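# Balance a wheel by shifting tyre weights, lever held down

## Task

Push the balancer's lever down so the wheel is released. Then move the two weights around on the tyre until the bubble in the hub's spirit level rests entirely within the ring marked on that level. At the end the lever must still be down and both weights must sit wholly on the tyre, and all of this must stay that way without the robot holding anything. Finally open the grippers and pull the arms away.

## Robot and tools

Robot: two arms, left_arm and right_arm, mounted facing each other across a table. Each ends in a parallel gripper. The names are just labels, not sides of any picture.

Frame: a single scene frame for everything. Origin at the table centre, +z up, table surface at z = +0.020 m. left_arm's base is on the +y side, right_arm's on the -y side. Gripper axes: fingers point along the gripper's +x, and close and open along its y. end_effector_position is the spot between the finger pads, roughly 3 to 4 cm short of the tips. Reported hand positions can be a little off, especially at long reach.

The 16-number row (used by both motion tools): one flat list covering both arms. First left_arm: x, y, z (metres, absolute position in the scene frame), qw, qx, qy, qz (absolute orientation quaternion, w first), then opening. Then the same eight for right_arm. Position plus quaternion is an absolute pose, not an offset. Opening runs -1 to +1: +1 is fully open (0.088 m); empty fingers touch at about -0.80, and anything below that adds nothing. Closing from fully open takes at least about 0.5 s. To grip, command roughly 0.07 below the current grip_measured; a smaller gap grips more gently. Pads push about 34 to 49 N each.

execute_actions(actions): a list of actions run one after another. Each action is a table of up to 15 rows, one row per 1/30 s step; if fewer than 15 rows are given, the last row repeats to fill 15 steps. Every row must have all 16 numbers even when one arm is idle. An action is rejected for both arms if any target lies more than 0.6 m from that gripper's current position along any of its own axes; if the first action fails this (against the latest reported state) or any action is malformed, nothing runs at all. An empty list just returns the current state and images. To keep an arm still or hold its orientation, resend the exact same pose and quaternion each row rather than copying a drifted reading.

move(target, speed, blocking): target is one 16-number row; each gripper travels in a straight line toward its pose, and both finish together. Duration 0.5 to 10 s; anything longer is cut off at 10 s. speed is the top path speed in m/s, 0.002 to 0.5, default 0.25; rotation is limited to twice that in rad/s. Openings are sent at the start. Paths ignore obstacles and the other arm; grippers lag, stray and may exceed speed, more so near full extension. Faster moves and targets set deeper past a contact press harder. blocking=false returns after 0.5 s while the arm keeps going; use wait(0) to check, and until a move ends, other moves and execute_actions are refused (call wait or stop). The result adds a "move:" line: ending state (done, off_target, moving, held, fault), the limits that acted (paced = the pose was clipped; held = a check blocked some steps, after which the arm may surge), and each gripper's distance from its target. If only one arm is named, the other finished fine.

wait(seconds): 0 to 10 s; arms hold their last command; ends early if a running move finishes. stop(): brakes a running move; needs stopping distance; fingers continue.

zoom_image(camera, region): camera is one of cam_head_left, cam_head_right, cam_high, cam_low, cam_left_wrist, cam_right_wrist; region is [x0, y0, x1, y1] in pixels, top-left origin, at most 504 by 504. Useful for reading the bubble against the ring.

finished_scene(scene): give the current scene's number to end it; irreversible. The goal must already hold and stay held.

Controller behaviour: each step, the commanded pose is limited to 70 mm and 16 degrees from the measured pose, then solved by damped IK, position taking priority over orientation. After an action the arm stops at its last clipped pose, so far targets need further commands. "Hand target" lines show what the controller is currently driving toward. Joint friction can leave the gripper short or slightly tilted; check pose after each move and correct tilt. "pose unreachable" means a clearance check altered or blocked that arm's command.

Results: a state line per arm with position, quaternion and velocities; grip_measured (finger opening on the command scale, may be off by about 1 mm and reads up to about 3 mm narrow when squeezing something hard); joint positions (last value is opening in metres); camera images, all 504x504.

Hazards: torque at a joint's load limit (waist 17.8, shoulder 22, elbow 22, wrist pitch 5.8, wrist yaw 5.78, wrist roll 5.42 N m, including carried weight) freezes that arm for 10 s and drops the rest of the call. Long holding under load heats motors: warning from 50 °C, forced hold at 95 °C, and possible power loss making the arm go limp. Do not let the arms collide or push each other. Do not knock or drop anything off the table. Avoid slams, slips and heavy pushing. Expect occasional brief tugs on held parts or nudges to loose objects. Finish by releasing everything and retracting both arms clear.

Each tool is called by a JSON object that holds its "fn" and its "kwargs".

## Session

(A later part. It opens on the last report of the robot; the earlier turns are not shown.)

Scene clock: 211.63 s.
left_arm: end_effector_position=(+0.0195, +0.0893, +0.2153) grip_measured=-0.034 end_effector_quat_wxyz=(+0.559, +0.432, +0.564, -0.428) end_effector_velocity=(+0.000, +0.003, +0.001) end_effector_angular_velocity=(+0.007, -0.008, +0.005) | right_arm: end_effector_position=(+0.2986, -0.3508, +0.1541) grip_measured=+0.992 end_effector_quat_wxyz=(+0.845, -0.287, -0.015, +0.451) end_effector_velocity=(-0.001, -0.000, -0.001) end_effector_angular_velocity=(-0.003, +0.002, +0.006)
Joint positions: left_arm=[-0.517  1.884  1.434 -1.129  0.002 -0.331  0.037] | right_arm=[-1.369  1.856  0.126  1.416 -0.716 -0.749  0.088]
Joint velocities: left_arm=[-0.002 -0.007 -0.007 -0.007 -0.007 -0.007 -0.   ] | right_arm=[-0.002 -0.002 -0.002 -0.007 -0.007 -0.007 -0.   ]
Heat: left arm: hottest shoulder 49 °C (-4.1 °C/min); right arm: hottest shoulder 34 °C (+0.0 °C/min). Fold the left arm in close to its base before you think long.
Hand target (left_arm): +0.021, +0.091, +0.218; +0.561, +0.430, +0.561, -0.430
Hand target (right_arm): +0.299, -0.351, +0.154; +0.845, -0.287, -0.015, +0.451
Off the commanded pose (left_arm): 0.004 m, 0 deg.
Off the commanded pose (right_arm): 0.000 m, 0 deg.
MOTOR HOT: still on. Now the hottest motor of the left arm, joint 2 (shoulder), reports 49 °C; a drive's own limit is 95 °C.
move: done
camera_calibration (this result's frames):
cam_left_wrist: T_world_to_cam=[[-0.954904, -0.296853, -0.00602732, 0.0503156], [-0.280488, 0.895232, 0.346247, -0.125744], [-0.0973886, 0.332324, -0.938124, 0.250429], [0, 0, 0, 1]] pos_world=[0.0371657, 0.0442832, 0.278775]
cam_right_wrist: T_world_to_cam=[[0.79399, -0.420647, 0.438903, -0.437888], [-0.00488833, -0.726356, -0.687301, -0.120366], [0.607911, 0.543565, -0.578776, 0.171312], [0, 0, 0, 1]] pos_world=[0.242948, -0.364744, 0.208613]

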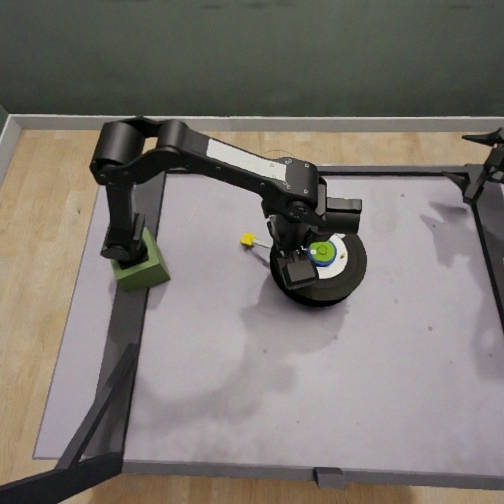

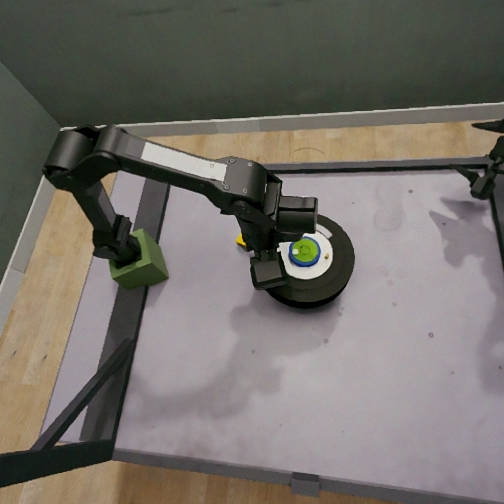

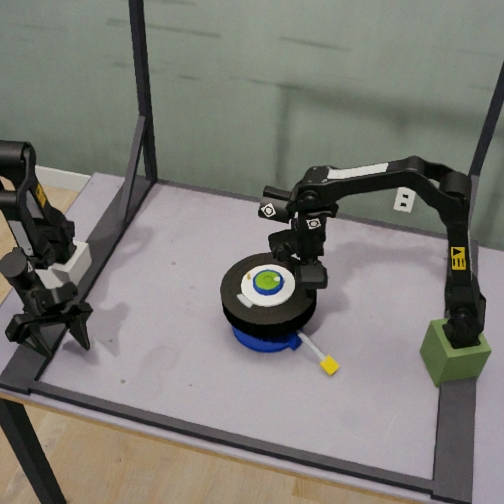

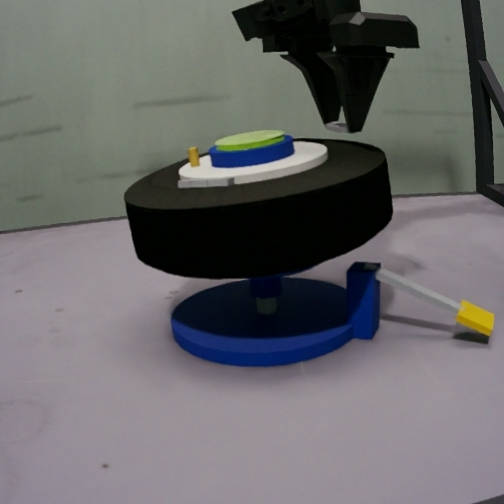

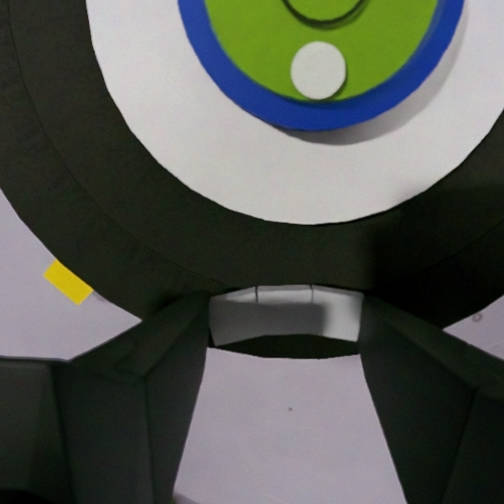

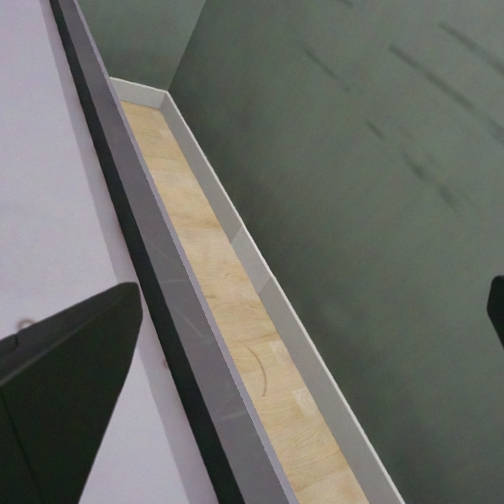

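{"fn": "move", "kwargs": {"target": [0.021,0.091,0.19,0.561,0.43,0.561,-0.43,-0.12,0.299,-0.351,0.154,0.845,-0.287,-0.015,0.451,1], "speed": 0.03}}

{"fn": "move", "kwargs": {"target": [0.021,0.091,0.19,0.561,0.43,0.561,-0.43,0.4,0.299,-0.351,0.154,0.845,-0.287,-0.015,0.451,1]}}

{"fn": "move", "kwargs": {"target": [0.021,0.091,0.24,0.561,0.43,0.561,-0.43,0.4,0.299,-0.351,0.154,0.845,-0.287,-0.015,0.451,1], "speed": 0.08}}

{"fn": "move", "kwargs": {"target": [0.03,0.22,0.26,0.561,0.43,0.561,-0.43,0.4,0.299,-0.351,0.154,0.845,-0.287,-0.015,0.451,1]}}

{"fn": "wait", "kwargs": {"seconds": 6}}

{"fn": "zoom_image", "kwargs": {"camera": "cam_head_right", "region": [247,200,362,315]}}

Scene clock: 224.47 s.
left_arm: end_effector_position=(+0.0195, +0.0889, +0.1960) grip_measured=-0.034 end_effector_quat_wxyz=(+0.564, +0.425, +0.558, -0.435) end_effector_velocity=(+0.000, -0.001, +0.000) end_effector_angular_velocity=(-0.008, -0.006, +0.020) | right_arm: end_effector_position=(+0.2986, -0.3508, +0.1541) grip_measured=+0.992 end_effector_quat_wxyz=(+0.845, -0.287, -0.015, +0.451) end_effector_velocity=(+0.000, -0.002, -0.001) end_effector_angular_velocity=(-0.008, +0.001, -0.008)
Joint positions: left_arm=[-0.517  1.883  1.355 -1.025  0.002 -0.33   0.037] | right_arm=[-1.369  1.856  0.126  1.416 -0.716 -0.749  0.088]
Joint velocities: left_arm=[-0.002 -0.002 -0.002  0.007 -0.007 -0.022 -0.   ] | right_arm=[-0.002 -0.002 -0.002 -0.007  0.007 -0.007  0.   ]
Heat: left arm: hottest shoulder 49 °C (-4.0 °C/min); right arm: hottest shoulder 34 °C (+0.0 °C/min). Fold the left arm in close to its base before you think long.
Hand target (left_arm): +0.021, +0.091, +0.190; +0.561, +0.430, +0.561, -0.430
Hand target (right_arm): +0.299, -0.351, +0.154; +0.845, -0.287, -0.015, +0.451
Off the commanded pose (left_arm): 0.007 m, 1 deg.
Off the commanded pose (right_arm): 0.000 m, 0 deg.
MOTOR HOT: still on. Now the hottest motor of the left arm, joint 2 (shoulder), reports 49 °C; a drive's own limit is 95 °C.
move: done
camera_calibration (this result's frames):
cam_left_wrist: T_world_to_cam=[[-0.955133, -0.296162, 0.00302816, 0.0481983], [-0.279238, 0.903866, 0.324118, -0.115093], [-0.0987283, 0.30873, -0.946012, 0.23611], [0, 0, 0, 1]] pos_world=[0.0372082, 0.0454092, 0.26052]
cam_right_wrist: T_world_to_cam=[[0.79399, -0.420647, 0.438903, -0.437888], [-0.00488833, -0.726356, -0.687301, -0.120366], [0.607911, 0.543565, -0.578776, 0.171312], [0, 0, 0, 1]] pos_world=[0.242948, -0.364744, 0.208613]

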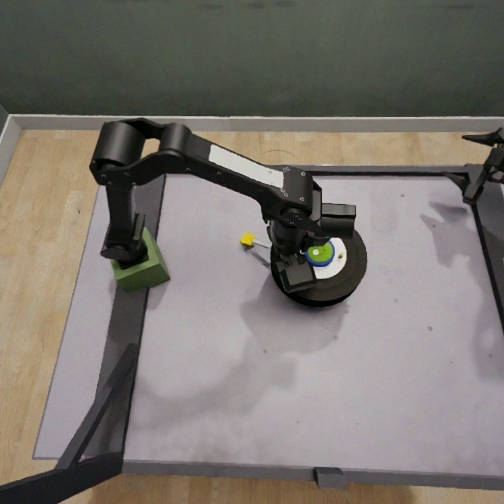

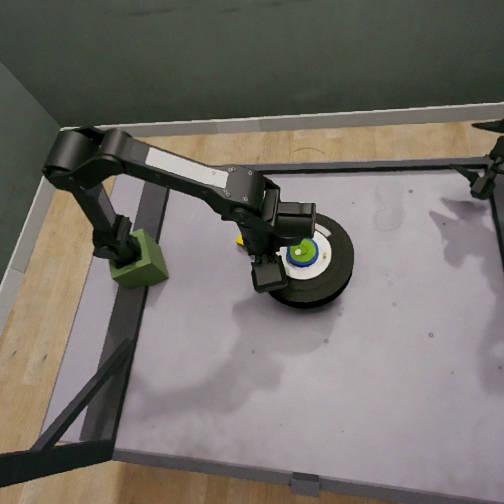

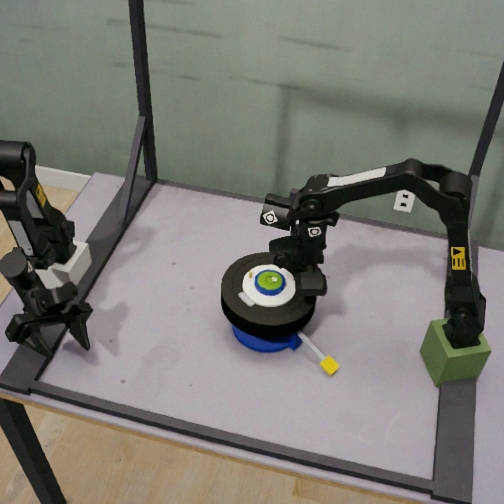

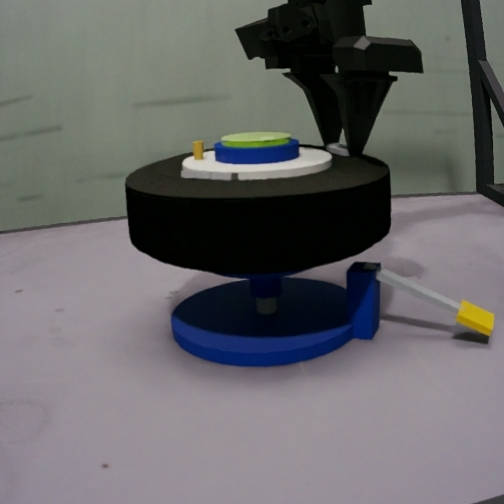

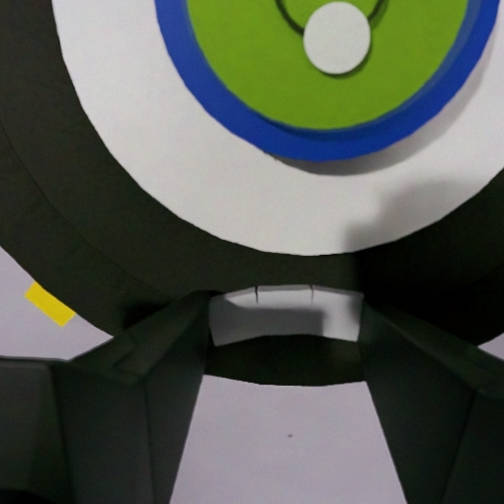

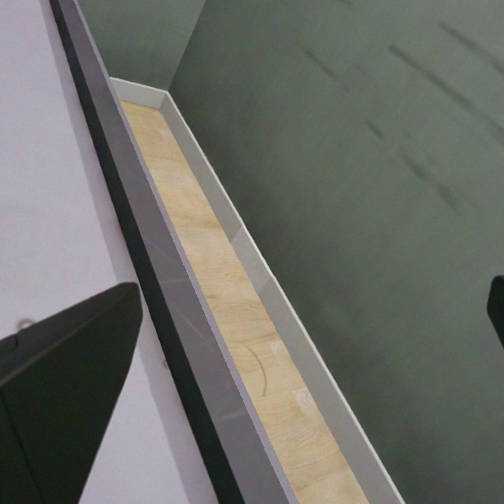

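Scene clock: 225.17 s.
left_arm: end_effector_position=(+0.0194, +0.0887, +0.1959) grip_measured=+0.397 end_effector_quat_wxyz=(+0.564, +0.424, +0.558, -0.436) end_effector_velocity=(+0.004, -0.001, +0.002) end_effector_angular_velocity=(-0.014, -0.021, +0.025) | right_arm: end_effector_position=(+0.2986, -0.3508, +0.1541) grip_measured=+0.992 end_effector_quat_wxyz=(+0.845, -0.287, -0.015, +0.451) end_effector_velocity=(-0.003, +0.001, -0.002) end_effector_angular_velocity=(-0.014, +0.000, +0.015)
Joint positions: left_arm=[-0.517  1.883  1.354 -1.024  0.002 -0.33   0.058] | right_arm=[-1.369  1.856  0.126  1.416 -0.716 -0.749  0.088]
Joint velocities: left_arm=[ 0.002 -0.007 -0.002  0.007 -0.022 -0.022 -0.   ] | right_arm=[ 0.002 -0.007 -0.002 -0.022 -0.007 -0.022 -0.   ]
Heat: left arm: hottest shoulder 49 °C (-4.1 °C/min); right arm: hottest shoulder 34 °C (+0.0 °C/min). Fold the left arm in close to its base before you think long.
Hand target (left_arm): +0.021, +0.091, +0.190; +0.561, +0.430, +0.561, -0.430
Hand target (right_arm): +0.299, -0.351, +0.154; +0.845, -0.287, -0.015, +0.451
Off the commanded pose (left_arm): 0.006 m, 1 deg.
Off the commanded pose (right_arm): 0.000 m, 0 deg.
MOTOR HOT: still on. Now the hottest motor of the left arm, joint 2 (shoulder), reports 49 °C; a drive's own limit is 95 °C.
move: done
camera_calibration (this result's frames):
cam_left_wrist: T_world_to_cam=[[-0.955133, -0.296159, 0.00330238, 0.0480947], [-0.279221, 0.904113, 0.323444, -0.114832], [-0.0987766, 0.30801, -0.946242, 0.236177], [0, 0, 0, 1]] pos_world=[0.0372022, 0.0453196, 0.260463]
cam_right_wrist: T_world_to_cam=[[0.79399, -0.420647, 0.438903, -0.437888], [-0.00488833, -0.726356, -0.687301, -0.120366], [0.607911, 0.543565, -0.578776, 0.171312], [0, 0, 0, 1]] pos_world=[0.242948, -0.364744, 0.208613]

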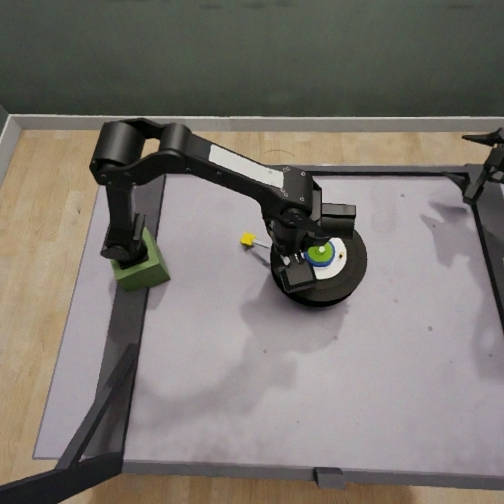

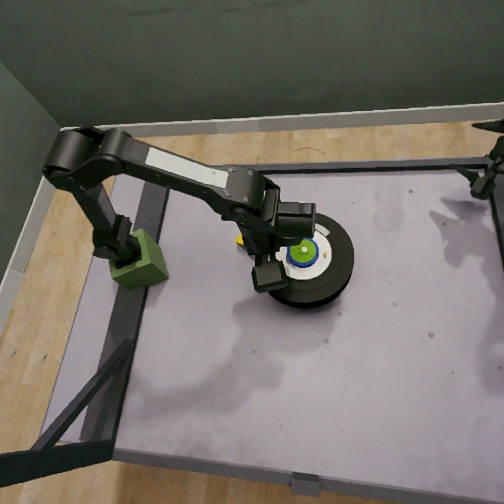

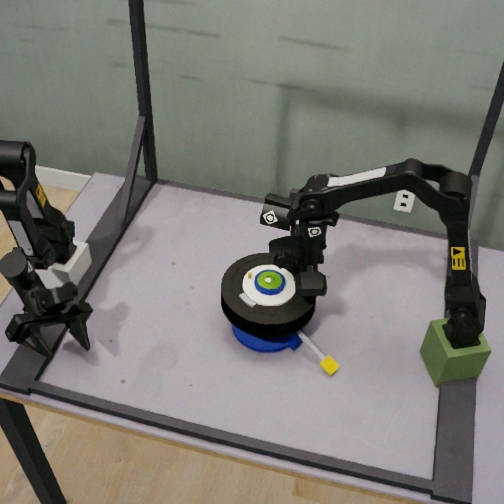

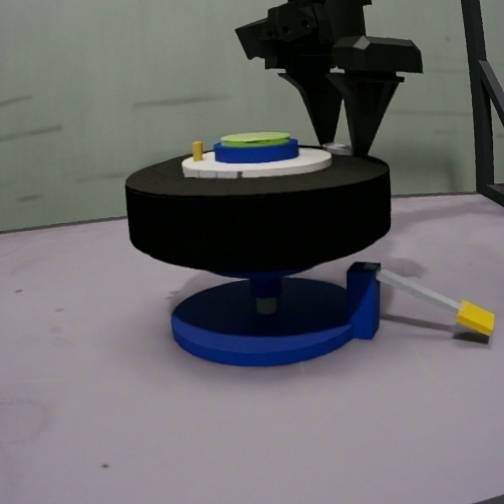

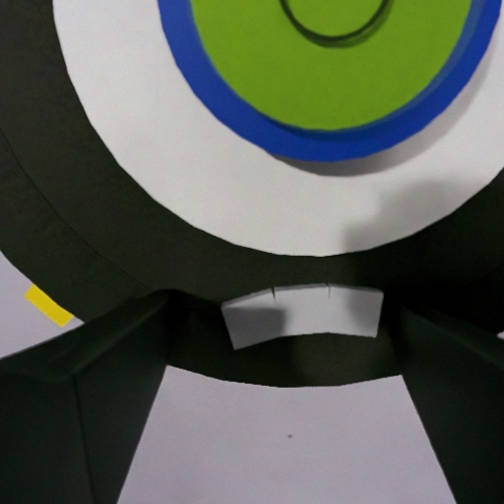

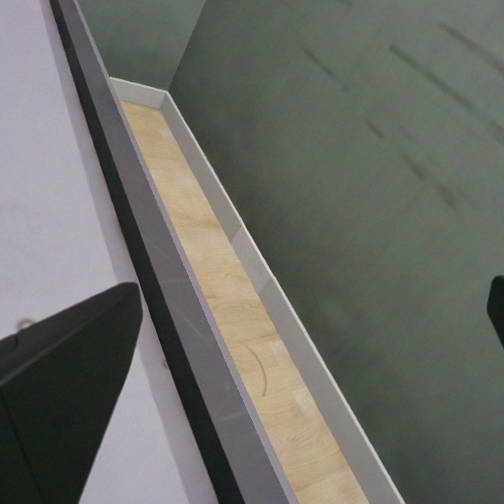

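Scene clock: 226.13 s.
left_arm: end_effector_position=(+0.0197, +0.0928, +0.2341) grip_measured=+0.398 end_effector_quat_wxyz=(+0.557, +0.435, +0.565, -0.425) end_effector_velocity=(-0.004, -0.001, +0.004) end_effector_angular_velocity=(-0.007, +0.007, +0.015) | right_arm: end_effector_position=(+0.2986, -0.3508, +0.1541) grip_measured=+0.992 end_effector_quat_wxyz=(+0.845, -0.287, -0.015, +0.451) end_effector_velocity=(-0.004, +0.001, -0.002) end_effector_angular_velocity=(-0.009, +0.001, +0.024)
Joint positions: left_arm=[-0.517  1.867  1.487 -1.21   0.002 -0.33   0.058] | right_arm=[-1.369  1.856  0.126  1.416 -0.716 -0.749  0.088]
Joint velocities: left_arm=[-0.007 -0.002  0.012 -0.007  0.007 -0.022 -0.   ] | right_arm=[-0.002 -0.007 -0.002 -0.022 -0.022 -0.022 -0.   ]
Heat: left arm: hottest shoulder 49 °C (-4.1 °C/min); right arm: hottest shoulder 34 °C (+0.0 °C/min). Fold the left arm in close to its base before you think long.
Hand target (left_arm): +0.021, +0.091, +0.240; +0.561, +0.430, +0.561, -0.430
Hand target (right_arm): +0.299, -0.351, +0.154; +0.845, -0.287, -0.015, +0.451
Off the commanded pose (left_arm): 0.006 m, 1 deg.
Off the commanded pose (right_arm): 0.000 m, 0 deg.
MOTOR HOT: still on. Now the hottest motor of the left arm, joint 2 (shoulder), reports 49 °C; a drive's own limit is 95 °C.
move: done
camera_calibration (this result's frames):
cam_left_wrist: T_world_to_cam=[[-0.955125, -0.296047, -0.00958524, 0.0524238], [-0.280035, 0.891976, 0.354907, -0.136987], [-0.0965192, 0.341664, -0.934853, 0.265323], [0, 0, 0, 1]] pos_world=[0.0373188, 0.0470579, 0.297158]
cam_right_wrist: T_world_to_cam=[[0.79399, -0.420647, 0.438903, -0.437888], [-0.00488833, -0.726356, -0.687301, -0.120366], [0.607911, 0.543565, -0.578776, 0.171312], [0, 0, 0, 1]] pos_world=[0.242948, -0.364744, 0.208613]

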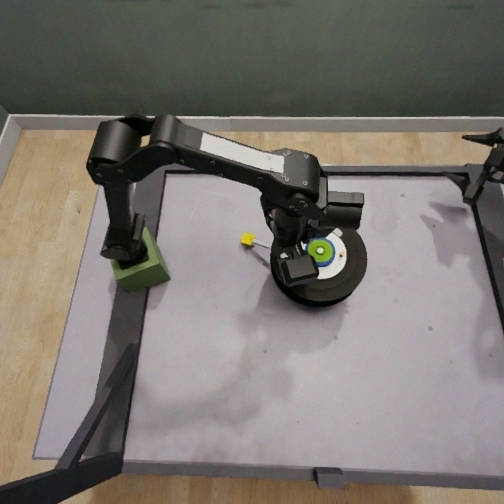

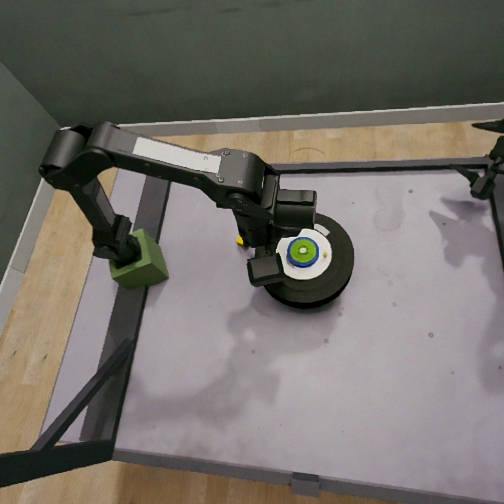

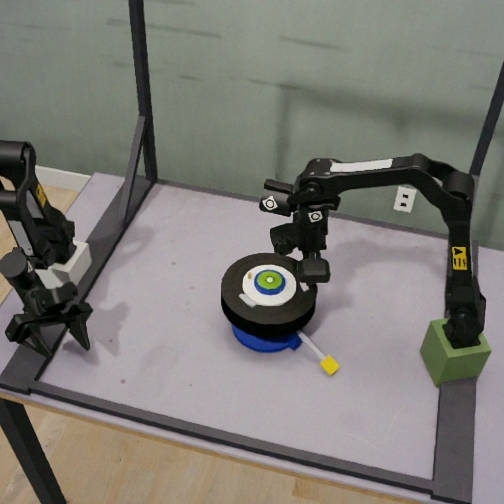

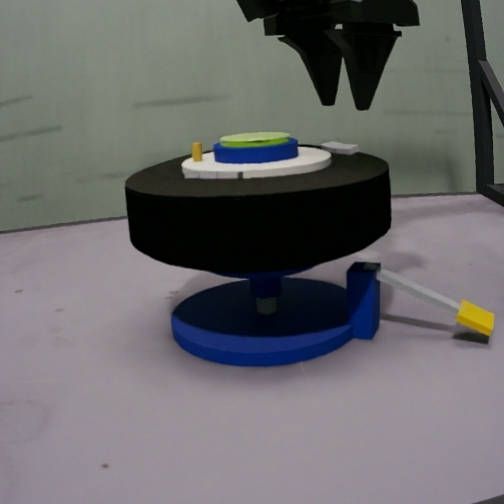

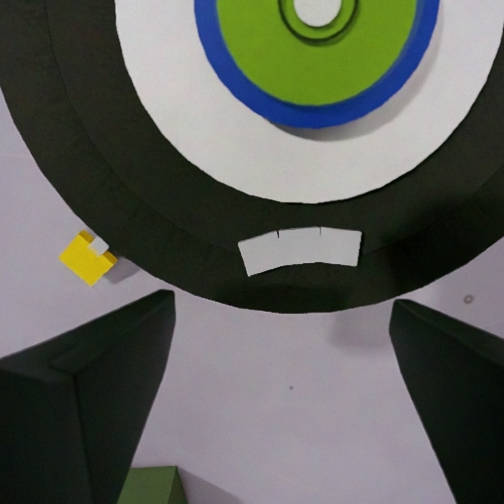

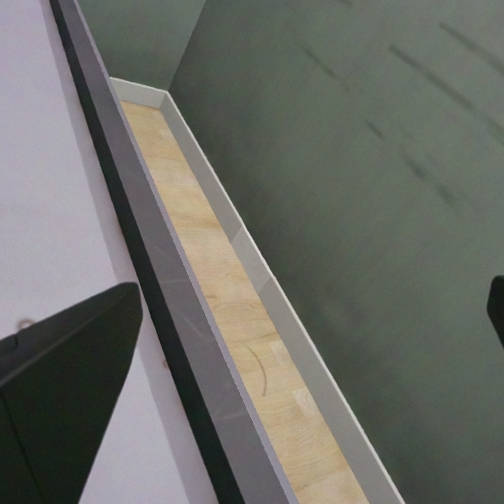

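Scene clock: 227.23 s.
left_arm: end_effector_position=(+0.0294, +0.2167, +0.2611) grip_measured=+0.398 end_effector_quat_wxyz=(+0.561, +0.429, +0.562, -0.431) end_effector_velocity=(+0.003, +0.007, +0.001) end_effector_angular_velocity=(+0.016, -0.023, +0.005) | right_arm: end_effector_position=(+0.2986, -0.3508, +0.1541) grip_measured=+0.992 end_effector_quat_wxyz=(+0.845, -0.287, -0.015, +0.451) end_effector_velocity=(-0.002, -0.000, -0.003) end_effector_angular_velocity=(-0.006, +0.016, +0.006)
Joint positions: left_arm=[-0.511  1.366  1.07  -1.274  0.002 -0.324  0.058] | right_arm=[-1.369  1.856  0.126  1.416 -0.716 -0.749  0.088]
Joint velocities: left_arm=[-0.002 -0.012 -0.007 -0.022 -0.022 -0.007 -0.   ] | right_arm=[-0.002 -0.002 -0.002 -0.022 -0.007 -0.007 -0.   ]
Heat: left arm: hottest shoulder 49 °C (-3.0 °C/min); right arm: hottest shoulder 34 °C (+0.0 °C/min). Fold the left arm in close to its base before you think long.
Hand target (left_arm): +0.031, +0.220, +0.261; +0.561, +0.430, +0.561, -0.430
Hand target (right_arm): +0.299, -0.351, +0.154; +0.845, -0.287, -0.015, +0.451
Off the commanded pose (left_arm): 0.004 m, 0 deg.
Off the commanded pose (right_arm): 0.000 m, 0 deg.
MOTOR HOT: still on. Now the hottest motor of the left arm, joint 2 (shoulder), reports 49 °C; a drive's own limit is 95 °C.
move: done
camera_calibration (this result's frames):
cam_left_wrist: T_world_to_cam=[[-0.955133, -0.296166, -0.00246321, 0.0967707], [-0.279579, 0.898833, 0.337542, -0.251402], [-0.0977544, 0.323086, -0.941307, 0.25485], [0, 0, 0, 1]] pos_world=[0.0470548, 0.17229, 0.324989]
cam_right_wrist: T_world_to_cam=[[0.79399, -0.420647, 0.438903, -0.437888], [-0.00488833, -0.726356, -0.687301, -0.120366], [0.607911, 0.543565, -0.578776, 0.171312], [0, 0, 0, 1]] pos_world=[0.242948, -0.364744, 0.208613]

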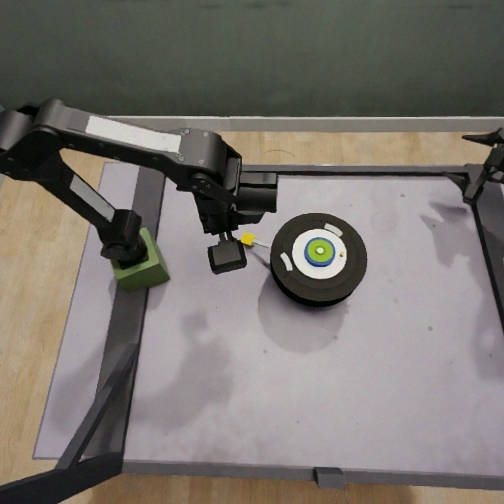

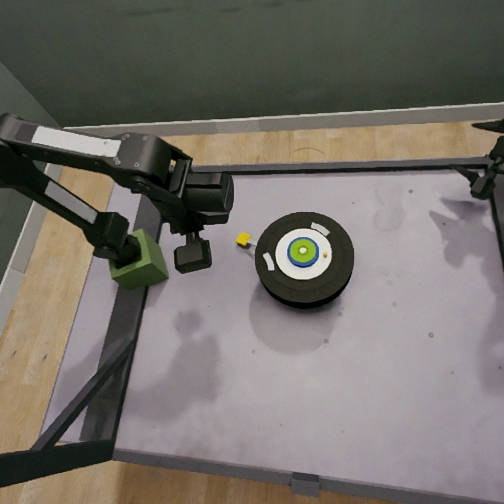

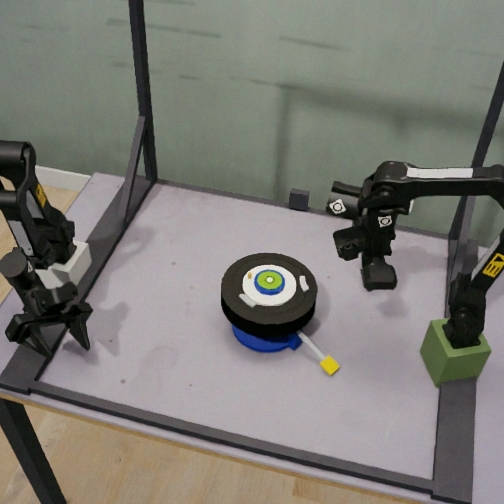

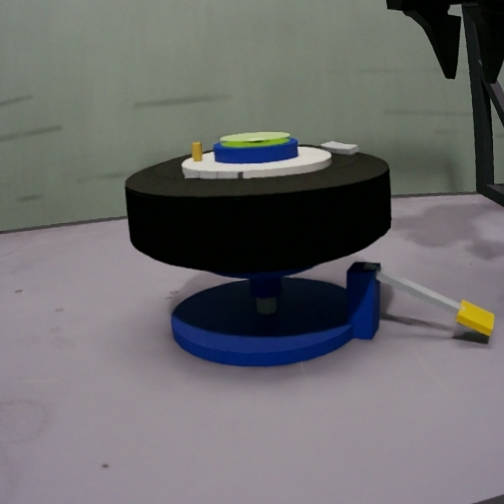

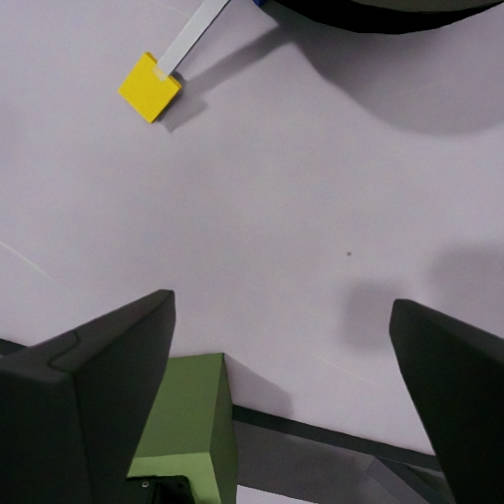

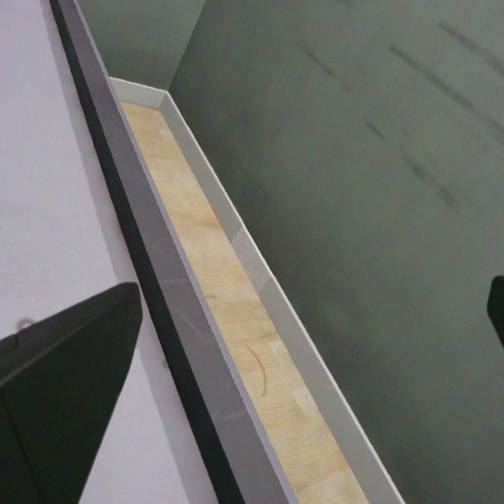

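Scene clock: 233.23 s.
left_arm: end_effector_position=(+0.0294, +0.2170, +0.2611) grip_measured=+0.398 end_effector_quat_wxyz=(+0.561, +0.429, +0.562, -0.431) end_effector_velocity=(-0.002, -0.001, -0.000) end_effector_angular_velocity=(-0.007, +0.008, +0.005) | right_arm: end_effector_position=(+0.2986, -0.3508, +0.1541) grip_measured=+0.992 end_effector_quat_wxyz=(+0.845, -0.287, -0.015, +0.451) end_effector_velocity=(-0.002, -0.000, -0.003) end_effector_angular_velocity=(-0.006, +0.016, +0.006)
Joint positions: left_arm=[-0.511  1.365  1.07  -1.274  0.002 -0.324  0.058] | right_arm=[-1.369  1.856  0.126  1.416 -0.716 -0.749  0.088]
Joint velocities: left_arm=[-0.002 -0.002 -0.002  0.007  0.007 -0.007 -0.   ] | right_arm=[-0.002 -0.002 -0.002 -0.022 -0.007 -0.007 -0.   ]
Heat: left arm: hottest shoulder 48 °C (-3.0 °C/min); right arm: hottest shoulder 34 °C (+0.0 °C/min). Fold the left arm in close to its base before you think long.
Hand target (left_arm): +0.031, +0.220, +0.261; +0.561, +0.430, +0.561, -0.430
Hand target (right_arm): +0.299, -0.351, +0.154; +0.845, -0.287, -0.015, +0.451
Off the commanded pose (left_arm): 0.003 m, 0 deg.
Off the commanded pose (right_arm): 0.000 m, 0 deg.
MOTOR HOT: still on. Now the hottest motor of the left arm, joint 2 (shoulder), reports 48 °C; a drive's own limit is 95 °C.
wait: 6.00 s; at rest by 0.17 s
camera_calibration (this result's frames):
cam_left_wrist: T_world_to_cam=[[-0.955133, -0.296165, -0.00259815, 0.0969031], [-0.279587, 0.898705, 0.337878, -0.251723], [-0.0977326, 0.323445, -0.941186, 0.254705], [0, 0, 0, 1]] pos_world=[0.04707, 0.172541, 0.325028]
cam_right_wrist: T_world_to_cam=[[0.79399, -0.420647, 0.438903, -0.437888], [-0.00488833, -0.726356, -0.687301, -0.120366], [0.607911, 0.543565, -0.578776, 0.171312], [0, 0, 0, 1]] pos_world=[0.242948, -0.364744, 0.208613]

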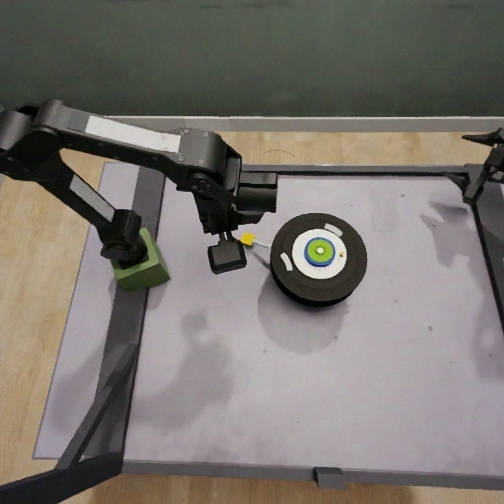

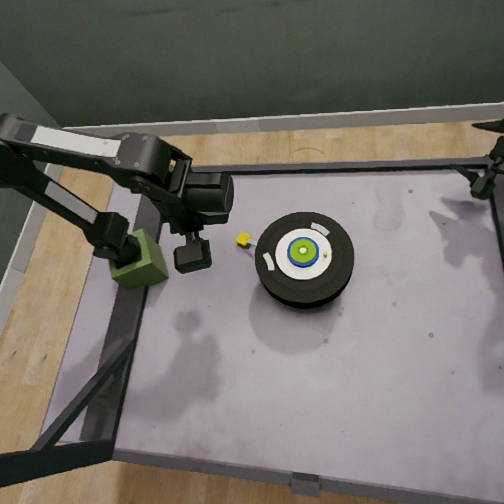

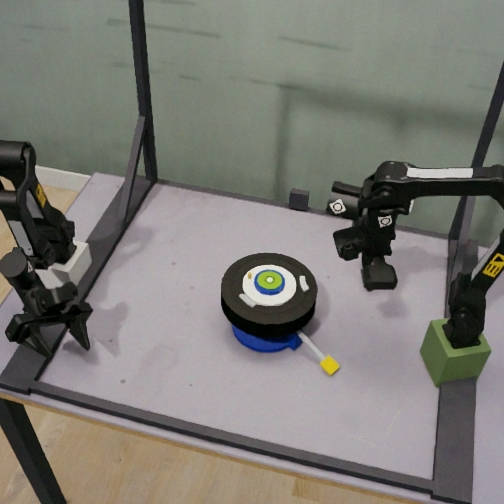

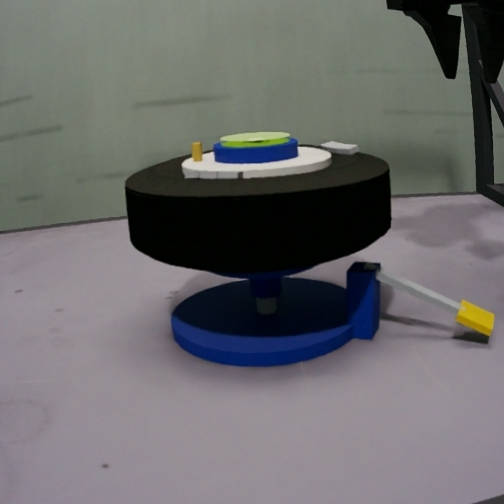

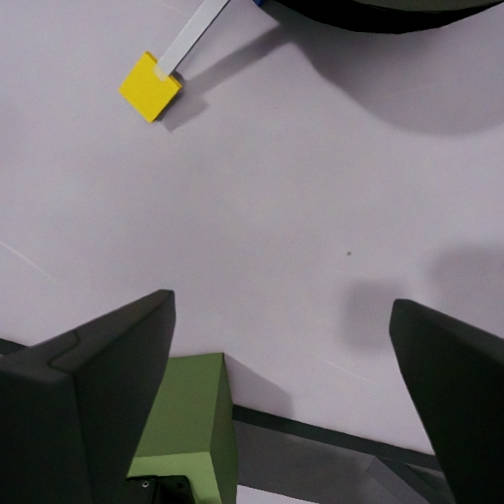

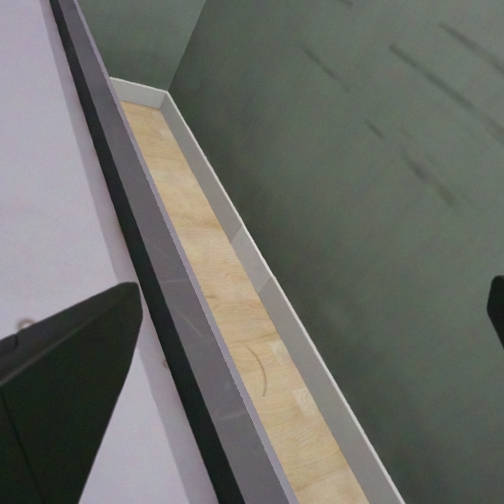

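Region (247, 200, 362, 315) of cam_head_right's 504x504 image, scaled by 4.383, with more detail than that image has.

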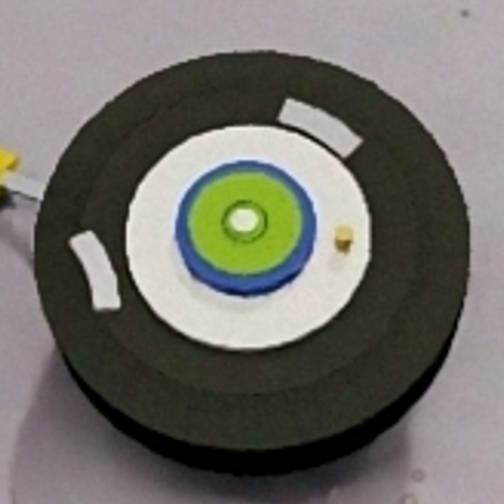

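{"fn": "finished_scene", "kwargs": {"scene": 2}}

The scene is finished: the task was done.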